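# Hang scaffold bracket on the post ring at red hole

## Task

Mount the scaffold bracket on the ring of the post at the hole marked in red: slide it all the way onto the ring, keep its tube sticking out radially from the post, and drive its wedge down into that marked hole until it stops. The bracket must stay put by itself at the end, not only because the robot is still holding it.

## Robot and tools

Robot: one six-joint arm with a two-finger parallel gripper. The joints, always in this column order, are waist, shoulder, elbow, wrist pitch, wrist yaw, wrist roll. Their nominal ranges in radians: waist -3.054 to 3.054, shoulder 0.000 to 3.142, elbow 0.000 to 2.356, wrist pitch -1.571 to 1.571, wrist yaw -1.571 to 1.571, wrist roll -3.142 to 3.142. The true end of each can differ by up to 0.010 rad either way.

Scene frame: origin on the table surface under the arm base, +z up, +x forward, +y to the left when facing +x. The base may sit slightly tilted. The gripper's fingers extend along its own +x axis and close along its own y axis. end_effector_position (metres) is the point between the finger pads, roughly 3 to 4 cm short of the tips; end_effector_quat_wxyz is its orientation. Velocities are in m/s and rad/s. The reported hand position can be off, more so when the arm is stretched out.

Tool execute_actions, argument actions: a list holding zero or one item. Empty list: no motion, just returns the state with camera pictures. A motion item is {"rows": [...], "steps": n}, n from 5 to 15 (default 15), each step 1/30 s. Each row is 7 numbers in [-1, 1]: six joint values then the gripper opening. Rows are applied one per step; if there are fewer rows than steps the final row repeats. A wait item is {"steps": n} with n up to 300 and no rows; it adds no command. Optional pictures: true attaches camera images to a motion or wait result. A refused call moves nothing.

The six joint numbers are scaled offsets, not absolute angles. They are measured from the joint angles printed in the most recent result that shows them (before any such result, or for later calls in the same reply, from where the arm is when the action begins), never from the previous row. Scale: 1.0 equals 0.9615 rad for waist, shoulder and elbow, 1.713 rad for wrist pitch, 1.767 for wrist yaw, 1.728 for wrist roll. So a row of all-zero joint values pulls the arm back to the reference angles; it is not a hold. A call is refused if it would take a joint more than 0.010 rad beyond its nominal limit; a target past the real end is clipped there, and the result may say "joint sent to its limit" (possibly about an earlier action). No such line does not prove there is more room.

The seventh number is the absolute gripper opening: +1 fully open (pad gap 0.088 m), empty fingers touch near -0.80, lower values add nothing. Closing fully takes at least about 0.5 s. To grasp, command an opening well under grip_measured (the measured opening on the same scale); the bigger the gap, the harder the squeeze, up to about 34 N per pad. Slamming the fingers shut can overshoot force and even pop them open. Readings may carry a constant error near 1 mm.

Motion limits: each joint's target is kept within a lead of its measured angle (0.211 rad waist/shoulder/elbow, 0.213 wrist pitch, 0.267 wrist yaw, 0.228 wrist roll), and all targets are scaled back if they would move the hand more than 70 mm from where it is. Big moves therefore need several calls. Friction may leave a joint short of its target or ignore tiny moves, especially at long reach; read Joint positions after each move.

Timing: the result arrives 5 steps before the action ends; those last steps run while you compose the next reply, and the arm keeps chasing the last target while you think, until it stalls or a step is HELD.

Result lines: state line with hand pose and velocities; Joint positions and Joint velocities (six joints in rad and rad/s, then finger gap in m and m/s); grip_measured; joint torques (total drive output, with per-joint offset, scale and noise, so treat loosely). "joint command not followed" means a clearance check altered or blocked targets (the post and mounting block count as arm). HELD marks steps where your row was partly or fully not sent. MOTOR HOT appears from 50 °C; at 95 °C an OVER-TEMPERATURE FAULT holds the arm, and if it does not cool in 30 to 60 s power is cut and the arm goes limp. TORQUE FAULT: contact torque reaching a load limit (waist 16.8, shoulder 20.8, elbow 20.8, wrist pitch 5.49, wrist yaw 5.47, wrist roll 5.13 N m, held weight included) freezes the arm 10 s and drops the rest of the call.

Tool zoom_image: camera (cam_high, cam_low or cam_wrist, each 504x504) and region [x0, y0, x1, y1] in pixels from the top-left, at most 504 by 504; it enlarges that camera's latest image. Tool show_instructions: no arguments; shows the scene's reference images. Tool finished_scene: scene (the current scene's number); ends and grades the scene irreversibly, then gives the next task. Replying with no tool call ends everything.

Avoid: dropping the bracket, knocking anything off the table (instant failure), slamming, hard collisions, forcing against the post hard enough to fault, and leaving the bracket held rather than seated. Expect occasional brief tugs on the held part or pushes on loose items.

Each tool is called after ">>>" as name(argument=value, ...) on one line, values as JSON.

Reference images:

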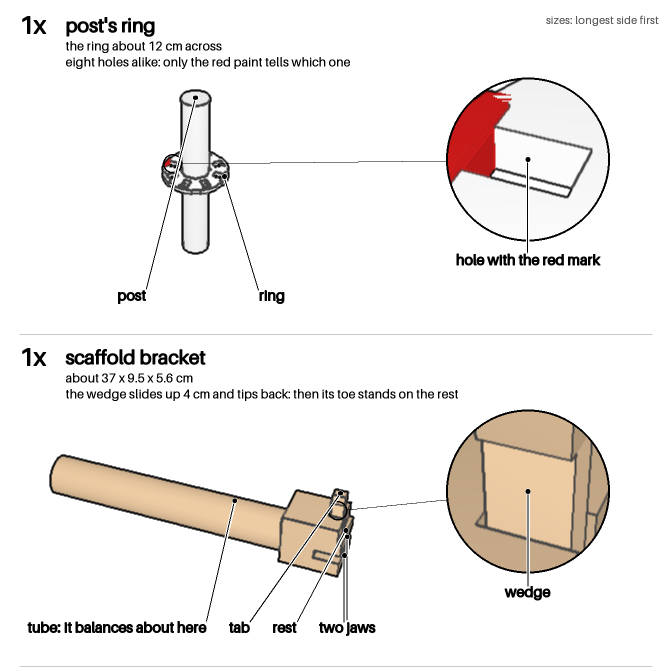

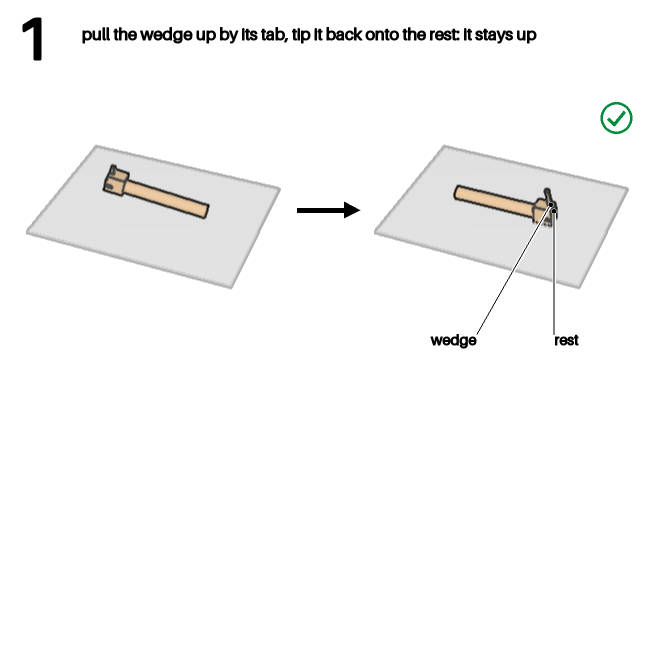

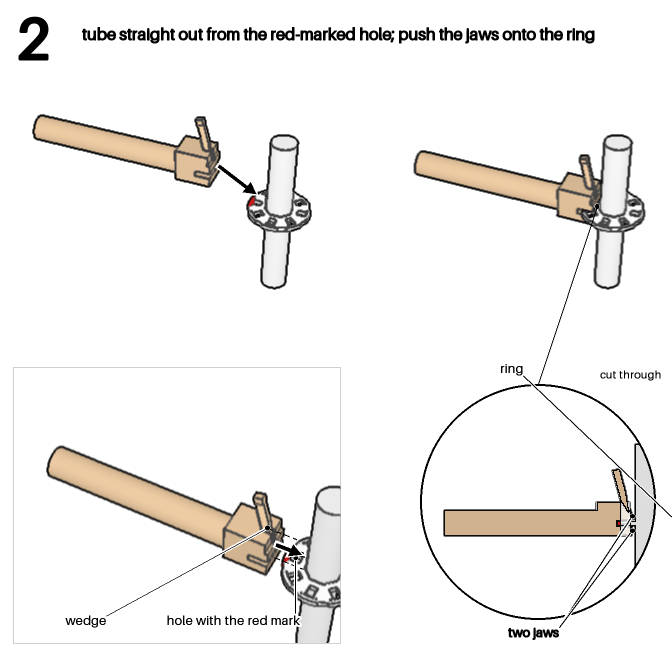

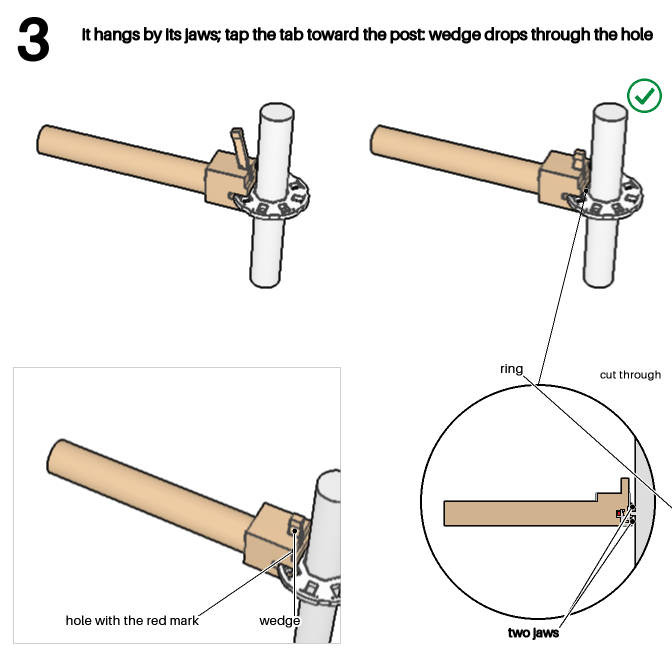

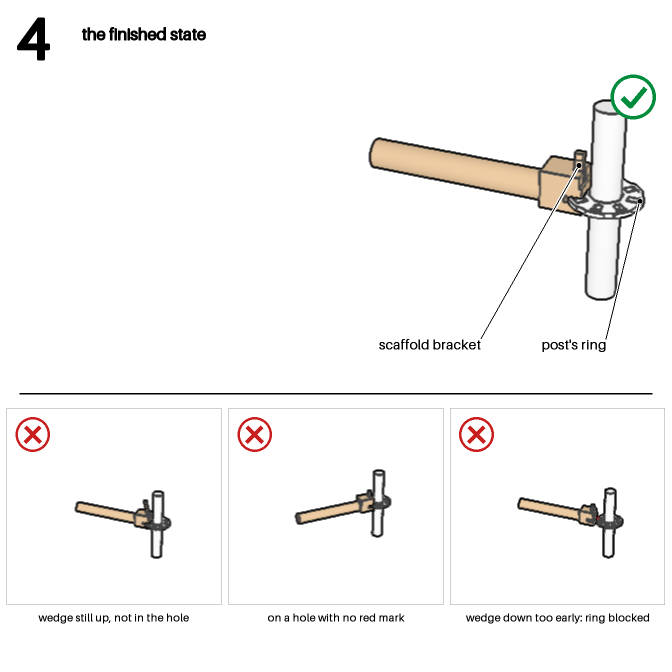

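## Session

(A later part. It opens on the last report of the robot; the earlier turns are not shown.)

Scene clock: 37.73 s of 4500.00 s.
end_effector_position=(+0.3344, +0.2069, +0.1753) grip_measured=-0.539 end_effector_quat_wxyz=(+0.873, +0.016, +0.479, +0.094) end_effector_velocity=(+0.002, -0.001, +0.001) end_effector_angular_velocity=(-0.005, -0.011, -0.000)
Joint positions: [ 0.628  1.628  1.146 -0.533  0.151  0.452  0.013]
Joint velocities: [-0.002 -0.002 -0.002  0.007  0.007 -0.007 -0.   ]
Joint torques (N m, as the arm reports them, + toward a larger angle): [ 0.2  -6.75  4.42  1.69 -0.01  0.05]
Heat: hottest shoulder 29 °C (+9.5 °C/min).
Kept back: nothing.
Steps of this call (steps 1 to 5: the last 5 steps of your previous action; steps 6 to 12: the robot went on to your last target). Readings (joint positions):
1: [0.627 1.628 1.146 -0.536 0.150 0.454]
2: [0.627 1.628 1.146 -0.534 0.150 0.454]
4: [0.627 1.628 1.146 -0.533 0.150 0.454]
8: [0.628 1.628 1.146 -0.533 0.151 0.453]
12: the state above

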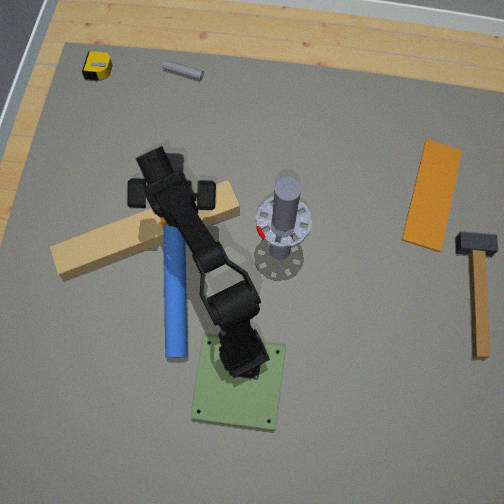

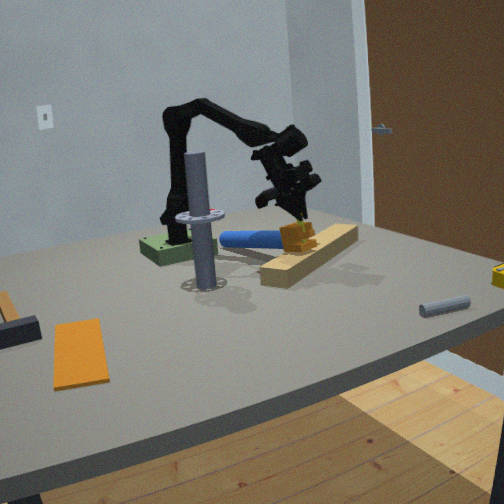

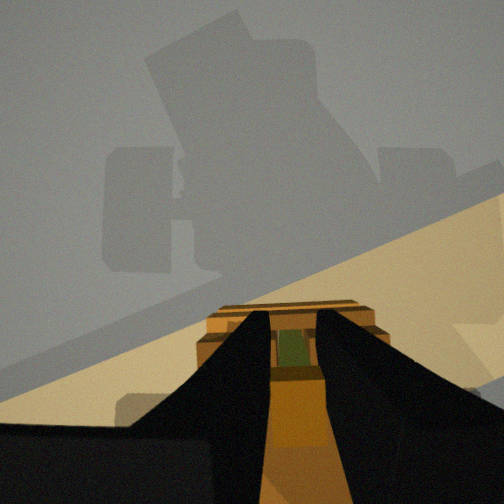

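>>> execute_actions(actions=[{"rows": [[0.002,-0.007,0.016,-0.013,0,0,-0.85],[0.004,-0.015,0.031,-0.026,0,0,-0.85],[0.006,-0.022,0.047,-0.039,0,0,-0.85],[0.008,-0.03,0.062,-0.051,0,0,-0.85],[0.01,-0.037,0.078,-0.064,0,0,-0.85],[0.012,-0.045,0.093,-0.077,0,0,-0.85],[0.014,-0.052,0.109,-0.09,0,0,-0.85]], "steps": 15}])

>>> execute_actions(actions=[{"steps": 8}], pictures=true)

>>> zoom_image(camera="cam_low", region=[240, 170, 360, 290])

Scene clock: 38.77 s of 4500.00 s.
end_effector_position=(+0.3261, +0.2043, +0.2021) grip_measured=-0.540 end_effector_quat_wxyz=(+0.868, +0.010, +0.487, +0.094) end_effector_velocity=(-0.014, +0.009, +0.097) end_effector_angular_velocity=(+0.082, -0.111, +0.047)
Joint positions: [ 0.635  1.592  1.226 -0.67   0.152  0.451  0.013]
Joint velocities: [ 0.037 -0.159  0.164 -0.183 -0.007 -0.007 -0.   ]
Joint torques (N m, as the arm reports them, + toward a larger angle): [ 0.42 -7.71  6.27  1.71  0.03  0.04]
Heat: hottest shoulder 29 °C (+9.3 °C/min).
Steps of this call (steps 1 to 15: the robot went on to your last target; steps 16 to 21: nothing new was sent; steps 22 to 31: the first 10 steps of this action). Readings (joint positions):
22: [0.628 1.628 1.146 -0.533 0.151 0.452]
23: [0.628 1.628 1.149 -0.539 0.151 0.452]
25: [0.628 1.627 1.165 -0.572 0.151 0.453]
29: [0.632 1.605 1.211 -0.650 0.152 0.453]
31: the state above

Scene clock: 39.03 s of 4500.00 s.
end_effector_position=(+0.3257, +0.2049, +0.2076) grip_measured=-0.540 end_effector_quat_wxyz=(+0.870, +0.010, +0.484, +0.096) end_effector_velocity=(-0.001, -0.001, +0.003) end_effector_angular_velocity=(-0.003, +0.008, +0.008)
Joint positions: [ 0.636  1.586  1.239 -0.684  0.152  0.451  0.013]
Joint velocities: [-0.002 -0.002  0.012 -0.022 -0.007 -0.007 -0.   ]
Joint torques (N m, as the arm reports them, + toward a larger angle): [ 0.38 -8.33  6.36  1.35  0.01  0.03]
Heat: hottest shoulder 29 °C (+9.2 °C/min).
Kept back: nothing.
Steps of this call (steps 1 to 5: the last 5 steps of your previous action; steps 6 to 8: the robot went on to your last target). Readings (joint positions):
1: [0.636 1.588 1.231 -0.675 0.152 0.451]
2: [0.636 1.586 1.234 -0.678 0.152 0.451]
4: [0.636 1.586 1.237 -0.681 0.152 0.451]
8: the state above

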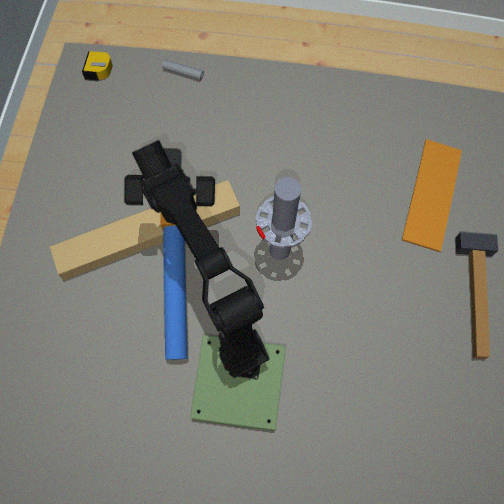

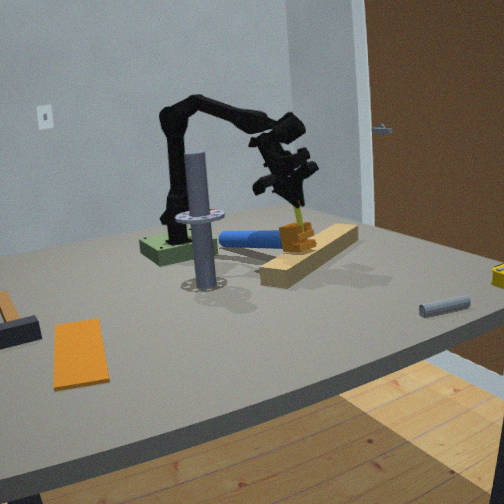

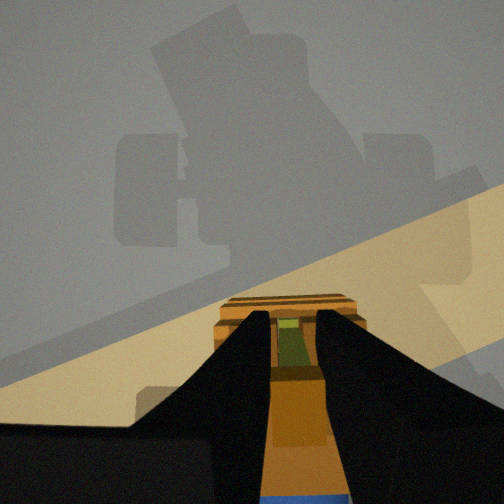

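Region (240, 170, 360, 290) of cam_low's 504x504 image, scaled by 4.200, with more detail than that image has.

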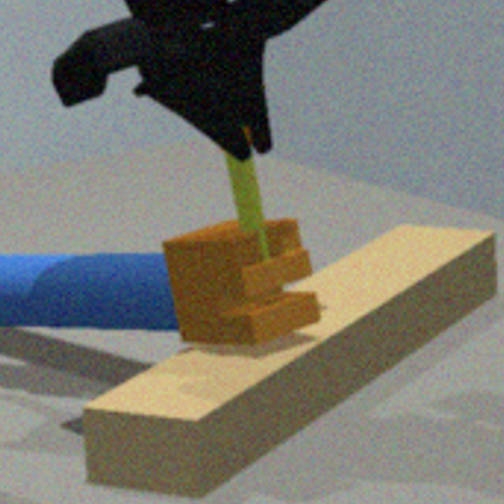

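>>> execute_actions(actions=[{"rows": [[0.006,-0.017,-0.023,0.01,0.004,0,-0.85],[0.011,-0.034,-0.048,0.022,0.008,0,-0.85],[0.017,-0.051,-0.073,0.035,0.013,0,-0.85],[0.023,-0.068,-0.099,0.047,0.017,0,-0.85],[0.028,-0.086,-0.125,0.06,0.021,0,-0.85],[0.034,-0.103,-0.151,0.073,0.025,0,-0.85],[0.04,-0.12,-0.176,0.085,0.029,0,-0.85],[0.046,-0.137,-0.202,0.098,0.034,0,-0.85],[0.051,-0.154,-0.227,0.11,0.038,0,-0.85],[0.057,-0.171,-0.252,0.122,0.042,0,-0.85]], "steps": 15}])

>>> execute_actions(actions=[{"steps": 8}], pictures=true)

>>> zoom_image(camera="cam_low", region=[240, 170, 360, 290])

Scene clock: 39.97 s of 4500.00 s.
end_effector_position=(+0.3113, +0.2009, +0.2053) grip_measured=-0.542 end_effector_quat_wxyz=(+0.893, +0.013, +0.437, +0.103) end_effector_velocity=(-0.077, -0.022, -0.016) end_effector_angular_velocity=(+0.091, -0.387, +0.046)
Joint positions: [ 0.672  1.474  1.072 -0.532  0.206  0.451  0.012]
Joint velocities: [ 0.159 -0.496 -0.711  0.579  0.198 -0.007 -0.001]
Joint torques (N m, as the arm reports them, + toward a larger angle): [ 0.48 -7.65  4.45  1.87  0.1  -0.02]
Heat: hottest shoulder 29 °C (+9.0 °C/min).
Steps of this call (steps 1 to 18: the robot went on to your last target; steps 19 to 28: the first 10 steps of this action). Readings (joint positions):
19: [0.636 1.585 1.240 -0.685 0.152 0.451]
20: [0.638 1.582 1.233 -0.678 0.154 0.451]
22: [0.643 1.564 1.203 -0.647 0.164 0.451]
26: [0.661 1.506 1.119 -0.573 0.189 0.451]
28: the state above

Scene clock: 40.23 s of 4500.00 s.
end_effector_position=(+0.3052, +0.1990, +0.2041) grip_measured=-0.543 end_effector_quat_wxyz=(+0.900, +0.015, +0.421, +0.107) end_effector_velocity=(-0.007, -0.003, -0.006) end_effector_angular_velocity=(+0.001, +0.000, +0.013)
Joint positions: [ 0.685  1.432  1.012 -0.481  0.224  0.45   0.012]
Joint velocities: [ 0.002 -0.027 -0.046  0.022 -0.007 -0.007 -0.   ]
Joint torques (N m, as the arm reports them, + toward a larger angle): [ 0.45 -7.28  4.46  1.88  0.12  0.  ]
Heat: hottest shoulder 29 °C (+8.9 °C/min).
Kept back: nothing.
Steps of this call (steps 1 to 5: the last 5 steps of your previous action; steps 6 to 8: the robot went on to your last target). Readings (joint positions):
1: [0.677 1.459 1.052 -0.517 0.211 0.451]
2: [0.680 1.449 1.038 -0.507 0.214 0.451]
4: [0.684 1.438 1.022 -0.493 0.220 0.451]
8: the state above

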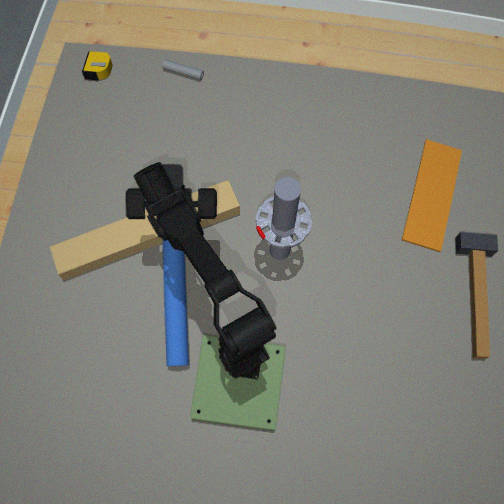

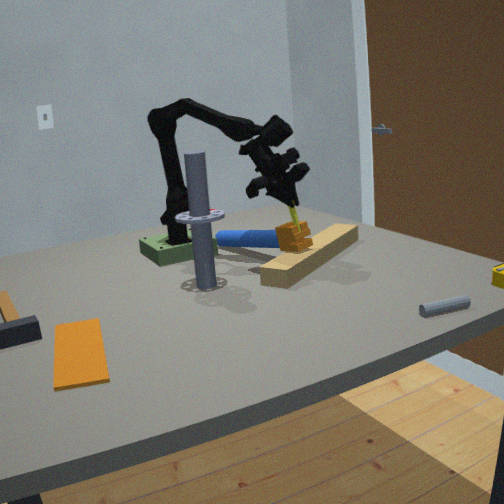

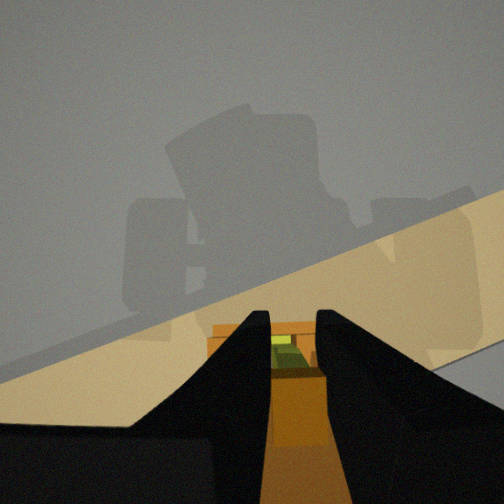

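Region (240, 170, 360, 290) of cam_low's 504x504 image, scaled by 4.200, with more detail than that image has.

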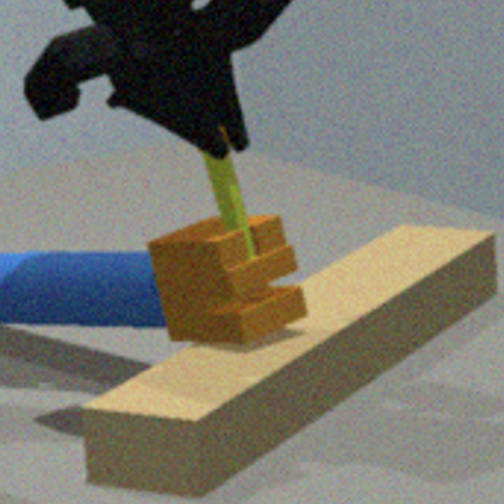

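>>> execute_actions(actions=[{"rows": [[0.006,-0.009,-0.02,0.008,0,0,-0.85],[0.006,-0.009,-0.026,0.011,0,0,-0.85],[0.006,-0.009,-0.032,0.014,0,0,-0.85],[0.006,-0.009,-0.038,0.0175,0,0,-0.85]], "steps": 12}])

>>> execute_actions(actions=[{"steps": 6}], pictures=true)

>>> zoom_image(camera="cam_low", region=[240, 170, 360, 290])

Scene clock: 41.20 s of 4500.00 s.
end_effector_position=(+0.3049, +0.1984, +0.2027) grip_measured=-0.543 end_effector_quat_wxyz=(+0.903, +0.015, +0.416, +0.107) end_effector_velocity=(-0.001, -0.003, -0.003) end_effector_angular_velocity=(-0.017, -0.024, +0.020)
Joint positions: [ 0.686  1.425  0.994 -0.46   0.228  0.448  0.012]
Joint velocities: [-0.002 -0.017 -0.037  0.037  0.007 -0.037  0.   ]
Joint torques (N m, as the arm reports them, + toward a larger angle): [ 0.38 -6.3   4.17  2.04 -0.11  0.06]
Heat: hottest shoulder 29 °C (+8.7 °C/min).
Steps of this call (steps 1 to 22: the robot went on to your last target; steps 23 to 29: the first 7 steps of this action). Readings (joint positions):
23: [0.686 1.430 1.008 -0.476 0.226 0.449]
24: [0.686 1.429 1.006 -0.474 0.226 0.449]
26: [0.686 1.427 1.000 -0.467 0.227 0.448]
29: the state above

Scene clock: 41.40 s of 4500.00 s.
end_effector_position=(+0.3050, +0.1987, +0.2024) grip_measured=-0.543 end_effector_quat_wxyz=(+0.903, +0.016, +0.415, +0.108) end_effector_velocity=(+0.002, +0.001, -0.006) end_effector_angular_velocity=(+0.008, -0.026, +0.003)
Joint positions: [ 0.686  1.424  0.99  -0.453  0.228  0.447  0.012]
Joint velocities: [ 0.002 -0.002 -0.042  0.066  0.007 -0.007 -0.   ]
Joint torques (N m, as the arm reports them, + toward a larger angle): [ 0.4  -6.21  4.48  1.73 -0.11  0.09]
Heat: hottest shoulder 29 °C (+8.7 °C/min).
Kept back: nothing.
Steps of this call (steps 1 to 5: the last 5 steps of your previous action; step 6: the robot went on to your last target). Readings (joint positions):
1: [0.686 1.424 0.994 -0.459 0.228 0.448]
2: [0.686 1.424 0.993 -0.458 0.228 0.448]
4: [0.686 1.424 0.992 -0.456 0.228 0.447]
6: the state above

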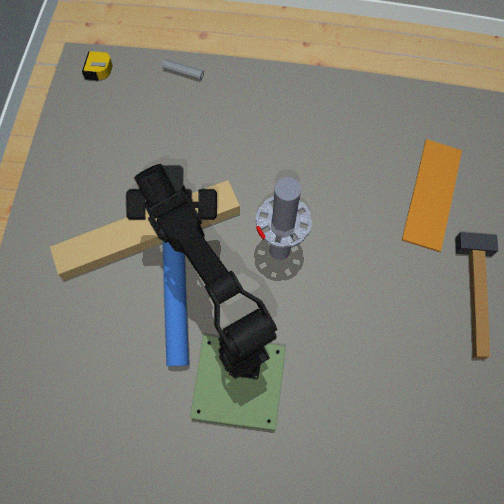

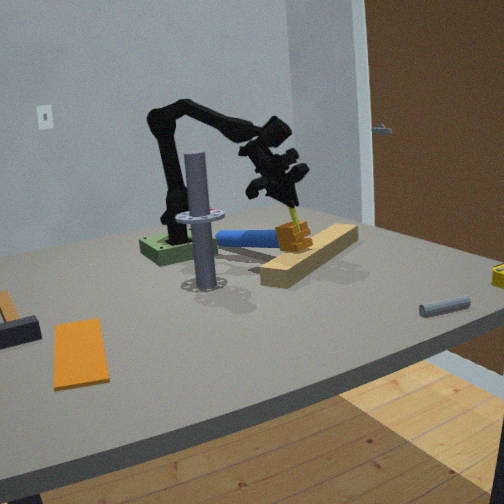

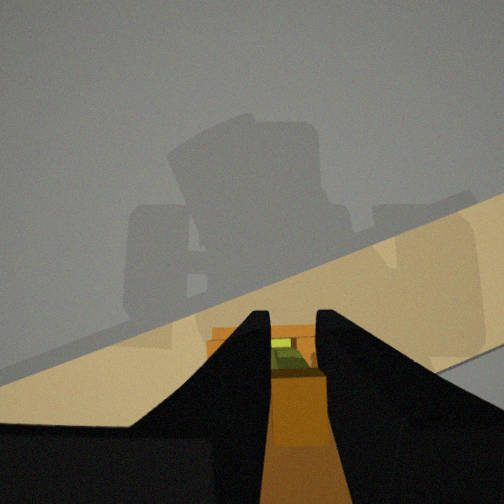

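Region (240, 170, 360, 290) of cam_low's 504x504 image, scaled by 4.200, with more detail than that image has.

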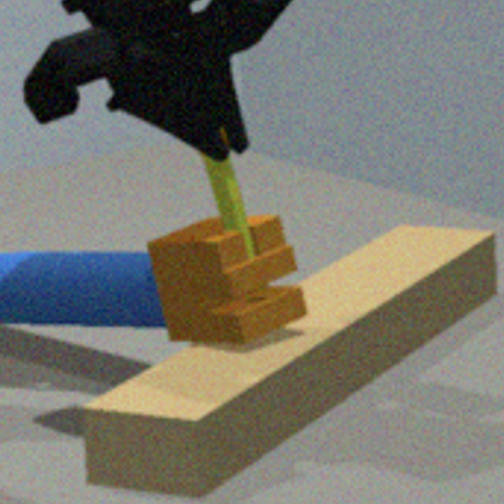

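>>> execute_actions(actions=[{"rows": [[0,0,0,0,0,0,-0.6],[0,0,0,0,0,0,-0.5],[0,0,0,0,0,0,-0.4],[0,0,0,0,0,0,-0.3],[0,0,0,0,0,0,-0.2]], "steps": 15}])

>>> execute_actions(actions=[{"steps": 10}], pictures=true)

>>> zoom_image(camera="cam_low", region=[240, 170, 360, 290])

Scene clock: 41.97 s of 4500.00 s.
end_effector_position=(+0.3041, +0.1989, +0.2008) grip_measured=-0.244 end_effector_quat_wxyz=(+0.902, +0.015, +0.416, +0.109) end_effector_velocity=(-0.004, -0.000, -0.005) end_effector_angular_velocity=(-0.008, +0.030, +0.017)
Joint positions: [ 0.687  1.424  0.986 -0.451  0.225  0.448  0.027]
Joint velocities: [-0.002  0.002 -0.002 -0.022 -0.022 -0.007  0.021]
Joint torques (N m, as the arm reports them, + toward a larger angle): [-0.11 -6.2   5.98  1.58  0.2  -0.01]
Heat: hottest shoulder 29 °C (+8.6 °C/min).
Steps of this call (steps 1 to 7: the robot went on to your last target; steps 8 to 17: the first 10 steps of this action). Readings (joint positions):
8: [0.687 1.424 0.986 -0.451 0.228 0.448]
9: [0.687 1.424 0.986 -0.451 0.228 0.448]
11: [0.687 1.424 0.986 -0.451 0.228 0.448]
15: [0.687 1.424 0.986 -0.451 0.225 0.448]
17: the state above

Scene clock: 42.30 s of 4500.00 s.
end_effector_position=(+0.3041, +0.1989, +0.2008) grip_measured=-0.202 end_effector_quat_wxyz=(+0.902, +0.015, +0.416, +0.109) end_effector_velocity=(-0.005, +0.001, -0.004) end_effector_angular_velocity=(+0.004, +0.029, +0.011)
Joint positions: [ 0.687  1.424  0.986 -0.451  0.225  0.448  0.029]
Joint velocities: [ 0.002 -0.002 -0.002 -0.022 -0.022  0.007  0.001]
Joint torques (N m, as the arm reports them, + toward a larger angle): [-0.1  -6.19  6.01  1.56  0.22 -0.03]
Heat: hottest shoulder 29 °C (+8.5 °C/min).
Kept back: nothing.
Steps of this call (steps 1 to 5: the last 5 steps of your previous action; steps 6 to 10: the robot went on to your last target). Readings (joint positions):
1: [0.687 1.424 0.986 -0.451 0.225 0.448]
2: [0.687 1.424 0.986 -0.451 0.225 0.448]
4: [0.687 1.424 0.986 -0.451 0.225 0.448]
8: [0.687 1.424 0.986 -0.451 0.225 0.448]
10: the state above

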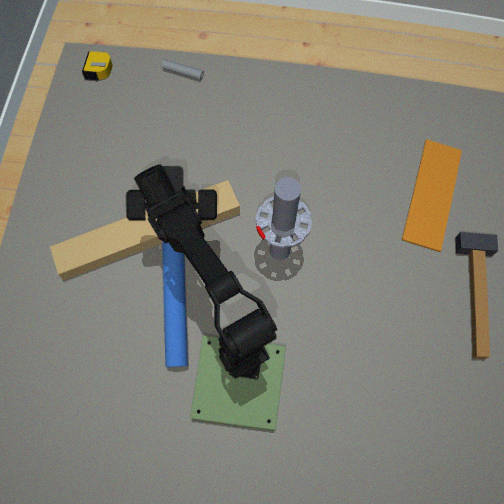

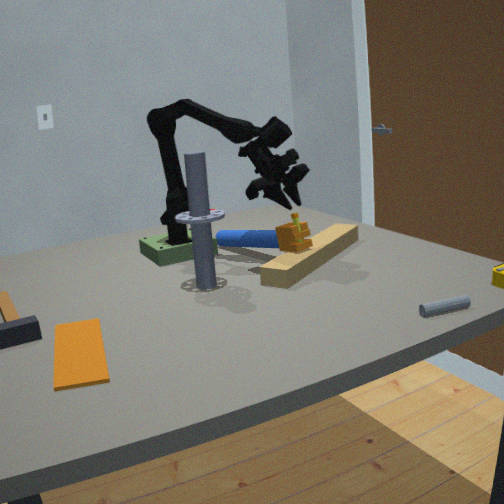

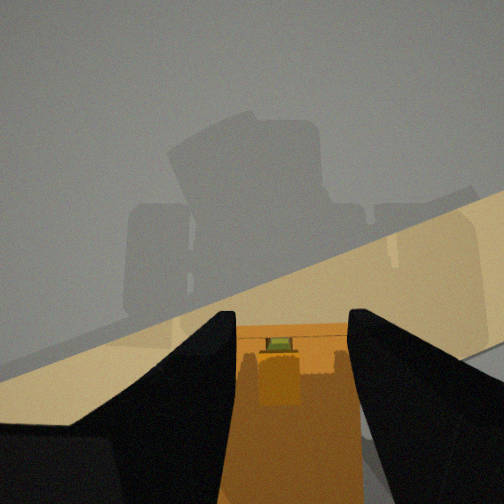

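Region (240, 170, 360, 290) of cam_low's 504x504 image, scaled by 4.200, with more detail than that image has.

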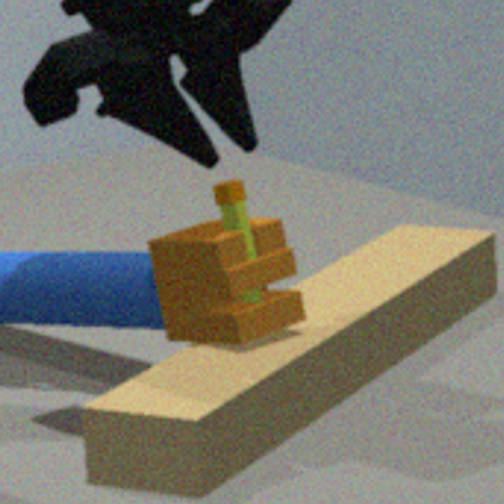

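>>> execute_actions(actions=[{"rows": [[0,0,0.12,-0.07,0,0.1,0.3],[0,0,0.12,-0.07,0,0.2,0.3],[0,0,0.12,-0.07,0,0.3,0.3],[0,0,0.14,-0.08,0,0.4,0.3],[0,0.03,0.2,-0.12,0,0.5,0.3],[-0.01,0.08,0.28,-0.18,-0.01,0.6,0.3],[-0.03,0.15,0.37,-0.24,-0.02,0.7,0.3],[-0.05,0.22,0.46,-0.3,-0.03,0.8,0.3],[-0.06,0.3,0.54,-0.36,-0.04,0.909,0.3],[-0.066,0.363,0.618,-0.407,-0.045,0.909,0.3]], "steps": 15}])

>>> execute_actions(actions=[{"steps": 15}], pictures=true)

>>> zoom_image(camera="cam_low", region=[240, 170, 360, 290])

Scene clock: 44.03 s of 4500.00 s.
end_effector_position=(+0.3201, +0.2042, +0.2344) grip_measured=+0.282 end_effector_quat_wxyz=(+0.832, +0.241, +0.496, -0.058) end_effector_velocity=(+0.154, +0.021, -0.084) end_effector_angular_velocity=(+0.332, +1.542, -1.708)
Joint positions: [ 0.655  1.587  1.36  -0.837  0.182  1.032  0.053]
Joint velocities: [-0.33   1.516  1.805 -1.663 -0.344  1.81   0.009]
Joint torques (N m, as the arm reports them, + toward a larger angle): [-0.44 -4.16  4.53  0.79 -0.11  0.04]
Heat: hottest shoulder 29 °C (+8.2 °C/min).
Steps of this call (steps 1 to 15: the robot went on to your last target; steps 16 to 42: nothing new was sent; steps 43 to 52: the first 10 steps of this action). Readings (joint positions):
43: [0.688 1.424 1.001 -0.480 0.225 0.484]
44: [0.688 1.427 1.022 -0.512 0.225 0.544]
46: [0.688 1.427 1.060 -0.538 0.225 0.666]
50: [0.677 1.494 1.237 -0.732 0.206 0.911]
52: the state above

Scene clock: 44.53 s of 4500.00 s.
end_effector_position=(+0.3165, +0.1942, +0.2175) grip_measured=+0.300 end_effector_quat_wxyz=(+0.629, +0.499, +0.473, -0.363) end_effector_velocity=(-0.006, -0.006, -0.004) end_effector_angular_velocity=(+0.289, +0.055, -1.023)
Joint positions: [ 0.627  1.761  1.571 -1.143  0.15   1.918  0.054]
Joint velocities: [-0.007  0.002 -0.002 -0.037 -0.007  1.062  0.   ]
Joint torques (N m, as the arm reports them, + toward a larger angle): [-0.38 -6.85  5.77  0.75 -0.06  0.07]
Heat: hottest shoulder 29 °C (+8.1 °C/min).
Kept back: nothing.
Steps of this call (steps 1 to 5: the last 5 steps of your previous action; steps 6 to 15: the robot went on to your last target). Readings (joint positions):
1: [0.645 1.636 1.418 -0.893 0.173 1.093]
2: [0.638 1.679 1.465 -0.946 0.167 1.154]
4: [0.629 1.733 1.518 -1.044 0.158 1.276]
8: [0.627 1.760 1.552 -1.119 0.152 1.520]
15: the state above

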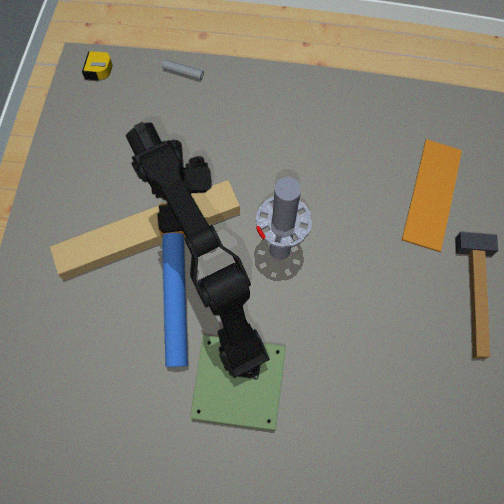

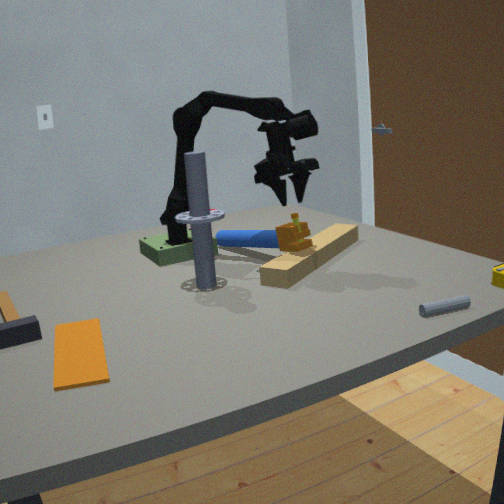

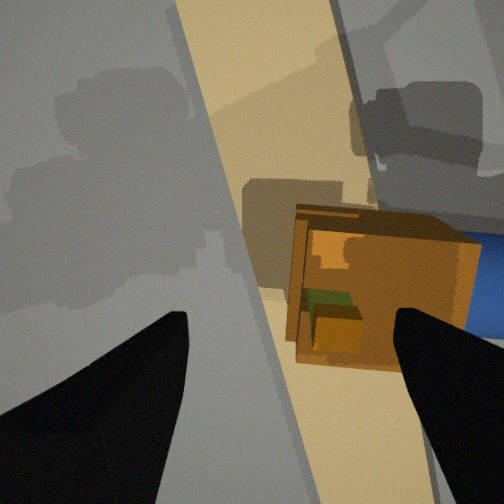

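Region (240, 170, 360, 290) of cam_low's 504x504 image, scaled by 4.200, with more detail than that image has.

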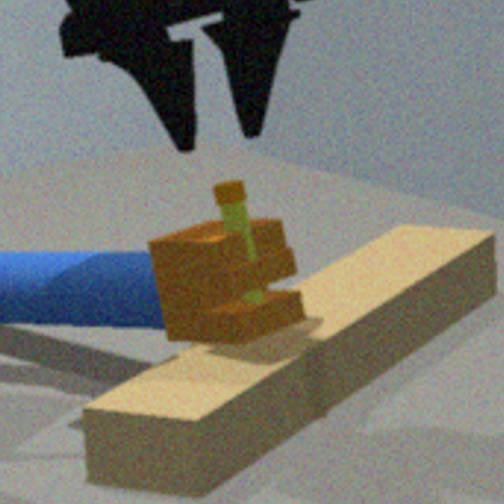

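>>> execute_actions(actions=[{"rows": [[0,-0.013,-0.057,0.025,0,0.058,0.3],[0,-0.026,-0.114,0.05,0,0.058,0.3],[0,-0.039,-0.171,0.075,0,0.058,0.3]], "steps": 15}])

>>> execute_actions(actions=[{"steps": 8}], pictures=true)

>>> zoom_image(camera="cam_low", region=[240, 170, 360, 290])

Scene clock: 45.90 s of 4500.00 s.
end_effector_position=(+0.3095, +0.1893, +0.1858) grip_measured=+0.300 end_effector_quat_wxyz=(+0.603, +0.526, +0.457, -0.389) end_effector_velocity=(+0.012, +0.009, +0.007) end_effector_angular_velocity=(+0.067, -0.086, +0.007)
Joint positions: [ 0.627  1.737  1.42  -1.026  0.149  2.016  0.054]
Joint velocities: [-0.002 -0.032 -0.032  0.11  -0.007 -0.007 -0.   ]
Joint torques (N m, as the arm reports them, + toward a larger angle): [-0.02 -9.36  4.27  1.15  0.12  0.03]
Heat: hottest shoulder 29 °C (+7.8 °C/min).
Steps of this call (steps 1 to 30: the robot went on to your last target; step 31: nothing new was sent; steps 32 to 41: the first 10 steps of this action). Readings (joint positions):
32: [0.627 1.761 1.567 -1.139 0.149 2.016]
33: [0.627 1.757 1.550 -1.117 0.149 2.016]
35: [0.627 1.741 1.494 -1.068 0.149 2.016]
39: [0.627 1.738 1.427 -1.034 0.149 2.016]
41: the state above

Scene clock: 46.17 s of 4500.00 s.
end_effector_position=(+0.3105, +0.1900, +0.1873) grip_measured=+0.300 end_effector_quat_wxyz=(+0.604, +0.529, +0.455, -0.385) end_effector_velocity=(-0.006, +0.001, -0.004) end_effector_angular_velocity=(+0.001, +0.026, +0.029)
Joint positions: [ 0.627  1.732  1.418 -1.018  0.149  2.016  0.054]
Joint velocities: [ 0.002 -0.002 -0.012 -0.007 -0.022 -0.022 -0.   ]
Joint torques (N m, as the arm reports them, + toward a larger angle): [-0.07 -9.06  4.13  1.14  0.1   0.03]
Heat: hottest shoulder 29 °C (+7.8 °C/min).
Kept back: nothing.
Steps of this call (steps 1 to 5: the last 5 steps of your previous action; steps 6 to 8: the robot went on to your last target). Readings (joint positions):
1: [0.627 1.736 1.419 -1.022 0.149 2.016]
2: [0.627 1.734 1.419 -1.020 0.149 2.016]
4: [0.627 1.733 1.419 -1.020 0.149 2.016]
8: the state above

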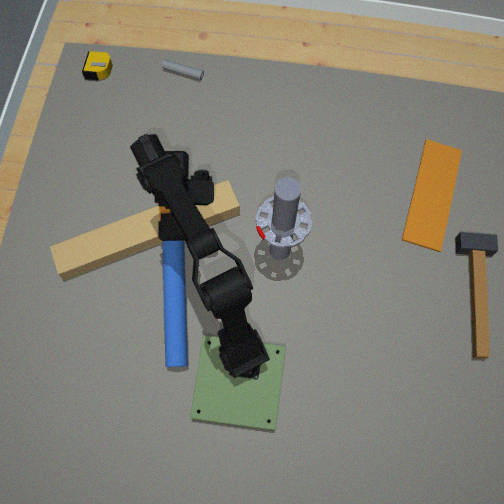

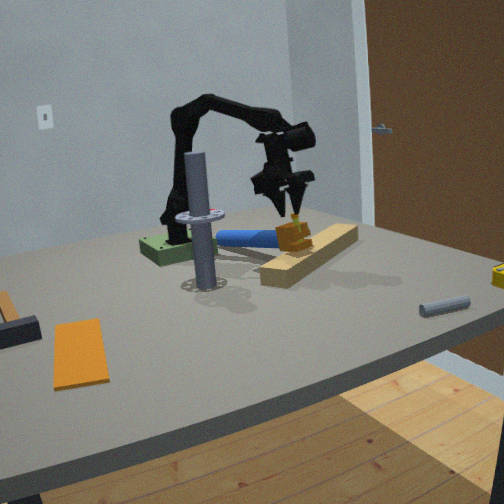

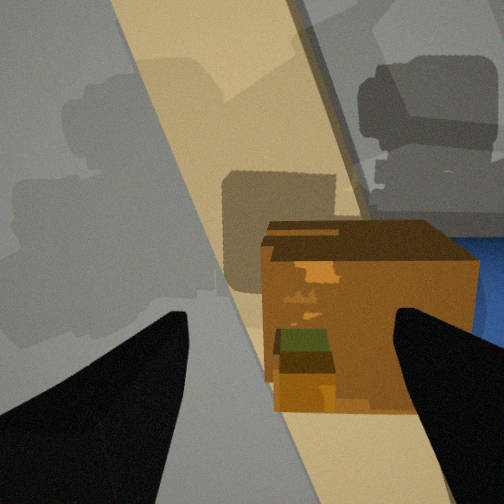

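Region (240, 170, 360, 290) of cam_low's 504x504 image, scaled by 4.200, with more detail than that image has.

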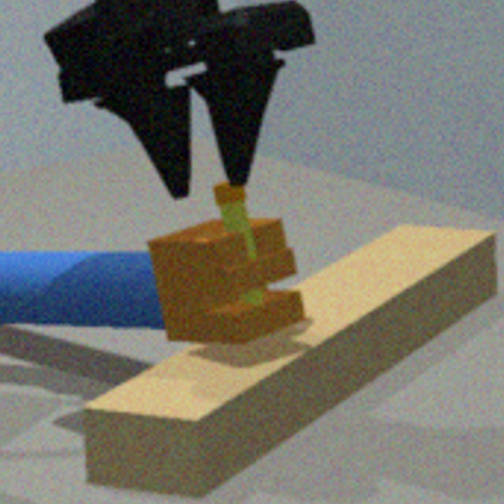

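>>> execute_actions(actions=[{"rows": [[0.004,-0.004,-0.037,0.018,0,0,0.3],[0.004,-0.008,-0.0735,0.037,0,0,0.3],[0.004,-0.008,-0.0735,0.037,0,0,0.3],[0.004,-0.008,-0.0735,0.037,0,0,0.3],[0.004,-0.008,-0.0735,0.037,0,0,0.3],[0.004,-0.008,-0.0735,0.037,0,0,0.15],[0.004,-0.008,-0.0735,0.037,0,0,0.0],[0.004,-0.008,-0.0735,0.037,0,0,-0.15],[0.004,-0.008,-0.0735,0.037,0,0,-0.3],[0.004,-0.008,-0.0735,0.037,0,0,-0.45],[0.004,-0.008,-0.0735,0.037,0,0,-0.6],[0.004,-0.008,-0.0735,0.037,0,0,-0.7],[0.004,-0.008,-0.0735,0.037,0,0,-0.9]], "steps": 15}])

>>> execute_actions(actions=[{"steps": 12}], pictures=true)

>>> zoom_image(camera="cam_low", region=[240, 170, 360, 290])

Scene clock: 47.03 s of 4500.00 s.
end_effector_position=(+0.3089, +0.1891, +0.1733) grip_measured=-0.106 end_effector_quat_wxyz=(+0.604, +0.530, +0.455, -0.385) end_effector_velocity=(+0.002, +0.004, +0.001) end_effector_angular_velocity=(+0.012, -0.014, +0.025)
Joint positions: [ 0.627  1.728  1.357 -0.959  0.149  2.016  0.034]
Joint velocities: [ 0.002 -0.002 -0.002  0.022 -0.007 -0.022 -0.182]
Joint torques (N m, as the arm reports them, + toward a larger angle): [ 0.2  -8.44  4.1   1.03  0.11 -0.05]
Heat: hottest shoulder 29 °C (+7.7 °C/min).
Steps of this call (steps 1 to 15: the robot went on to your last target; step 16: nothing new was sent; steps 17 to 26: the first 10 steps of this action). Readings (joint positions):
17: [0.627 1.732 1.414 -1.011 0.149 2.016]
18: [0.627 1.730 1.403 -0.995 0.149 2.016]
20: [0.627 1.728 1.382 -0.977 0.149 2.016]
24: [0.627 1.728 1.358 -0.964 0.149 2.016]
26: the state above

Scene clock: 47.43 s of 4500.00 s.
end_effector_position=(+0.3092, +0.1894, +0.1733) grip_measured=-0.785 end_effector_quat_wxyz=(+0.604, +0.530, +0.455, -0.384) end_effector_velocity=(+0.001, +0.001, +0.000) end_effector_angular_velocity=(+0.008, -0.002, +0.006)
Joint positions: [ 0.627  1.728  1.357 -0.957  0.149  2.016  0.001]
Joint velocities: [-0.002 -0.002 -0.002  0.007 -0.007 -0.007 -0.   ]
Joint torques (N m, as the arm reports them, + toward a larger angle): [ 0.21 -8.47  4.1   1.11  0.1  -0.02]
Heat: hottest shoulder 29 °C (+7.6 °C/min).
Kept back: nothing.
Steps of this call (steps 1 to 5: the last 5 steps of your previous action; steps 6 to 12: the robot went on to your last target). Readings (joint positions):
1: [0.627 1.728 1.357 -0.959 0.149 2.016]
2: [0.627 1.728 1.357 -0.959 0.149 2.016]
4: [0.627 1.728 1.357 -0.958 0.149 2.016]
8: [0.627 1.728 1.357 -0.958 0.149 2.016]
12: the state above

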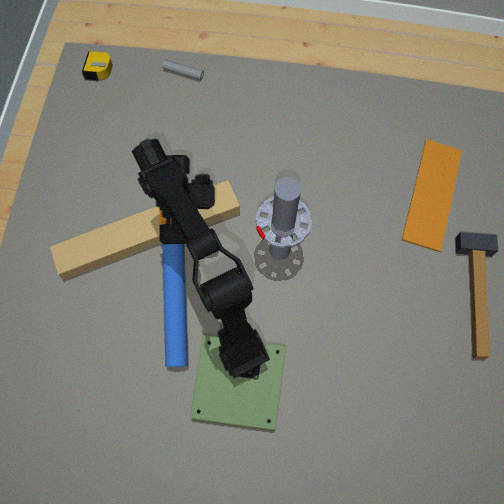

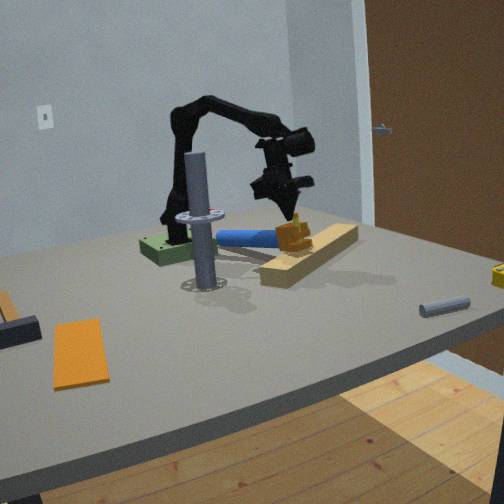

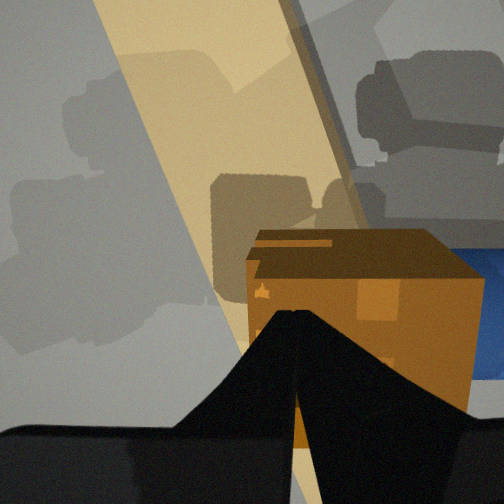

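Region (240, 170, 360, 290) of cam_low's 504x504 image, scaled by 4.200, with more detail than that image has.

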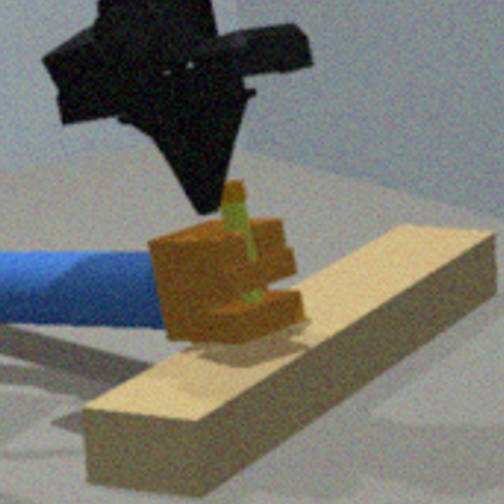

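>>> execute_actions(actions=[{"rows": [[0,0,0,0,0,0,-0.3],[0,0,0,0,0,0,0.1],[0,0,0,0,0,0,0.3],[0,0,0,0,0,0,0.3],[0,0,0,0,0,0,0.3],[0,0,0,0,0,0,0.3],[0,0,0,0,0,0,0.3],[0,0,0,0,0,0,0.3],[0,0,0,0,0,0,0.3],[0,0,0,0,0,0,0.3],[0.012,0.011,0.013,-0.001,0,0,0.3],[0.024,0.022,0.026,-0.003,0,0,0.3],[0.036,0.032,0.038,-0.004,0,0,0.3]], "steps": 15}])

>>> execute_actions(actions=[{"steps": 12}], pictures=true)

Scene clock: 48.23 s of 4500.00 s.
end_effector_position=(+0.3092, +0.1894, +0.1734) grip_measured=+0.259 end_effector_quat_wxyz=(+0.604, +0.530, +0.455, -0.384) end_effector_velocity=(-0.005, -0.004, -0.003) end_effector_angular_velocity=(-0.012, +0.026, +0.006)
Joint positions: [ 0.627  1.728  1.357 -0.957  0.149  2.016  0.052]
Joint velocities: [-0.002 -0.002 -0.007 -0.022 -0.007 -0.007  0.136]
Joint torques (N m, as the arm reports them, + toward a larger angle): [-0.1  -8.    4.89  0.92  0.11 -0.04]
Heat: hottest shoulder 29 °C (+7.5 °C/min).
Steps of this call (steps 1 to 14: the robot went on to your last target; steps 15 to 24: the first 10 steps of this action). Readings (joint positions):
15: [0.627 1.728 1.357 -0.957 0.149 2.016]
16: [0.627 1.728 1.357 -0.957 0.149 2.016]
18: [0.627 1.728 1.357 -0.957 0.149 2.016]
22: [0.627 1.728 1.357 -0.957 0.149 2.016]
24: the state above

Scene clock: 48.63 s of 4500.00 s.
end_effector_position=(+0.3078, +0.2032, +0.1751) grip_measured=+0.299 end_effector_quat_wxyz=(+0.610, +0.524, +0.463, -0.372) end_effector_velocity=(+0.002, +0.002, -0.002) end_effector_angular_velocity=(+0.005, +0.002, +0.006)
Joint positions: [ 0.66   1.747  1.385 -0.961  0.149  2.016  0.054]
Joint velocities: [-0.002  0.007  0.002  0.007 -0.007 -0.007  0.   ]
Joint torques (N m, as the arm reports them, + toward a larger angle): [ 0.07 -6.9   5.65  0.71  0.12 -0.03]
Heat: hottest shoulder 29 °C (+7.4 °C/min).
Kept back: nothing.
Steps of this call (steps 1 to 5: the last 5 steps of your previous action; steps 6 to 12: the robot went on to your last target). Readings (joint positions):
1: [0.628 1.728 1.357 -0.957 0.149 2.016]
2: [0.630 1.729 1.359 -0.958 0.149 2.016]
4: [0.641 1.736 1.370 -0.960 0.149 2.016]
8: [0.659 1.745 1.383 -0.960 0.149 2.016]
12: the state above

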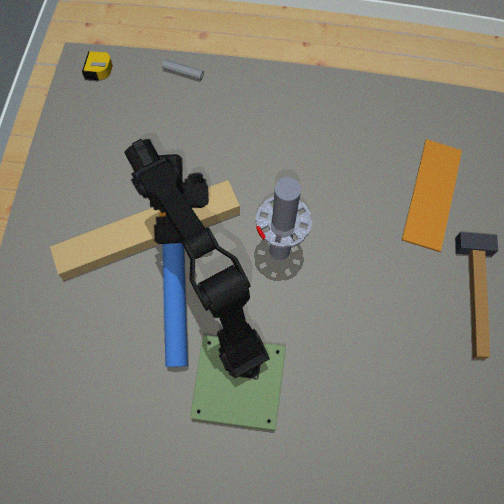

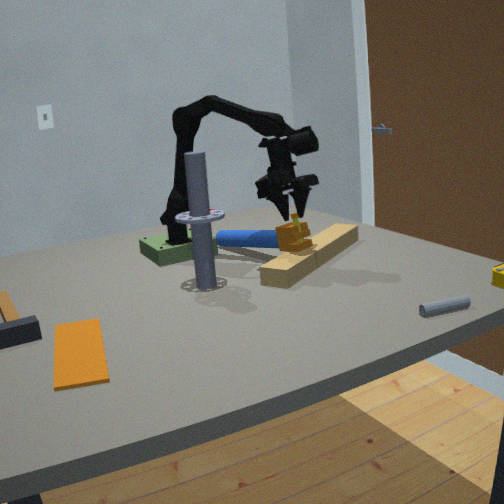

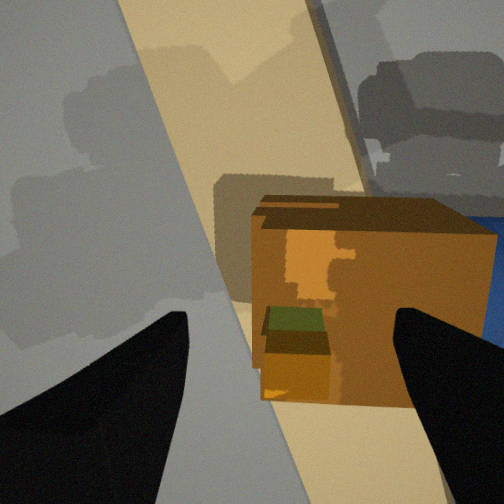

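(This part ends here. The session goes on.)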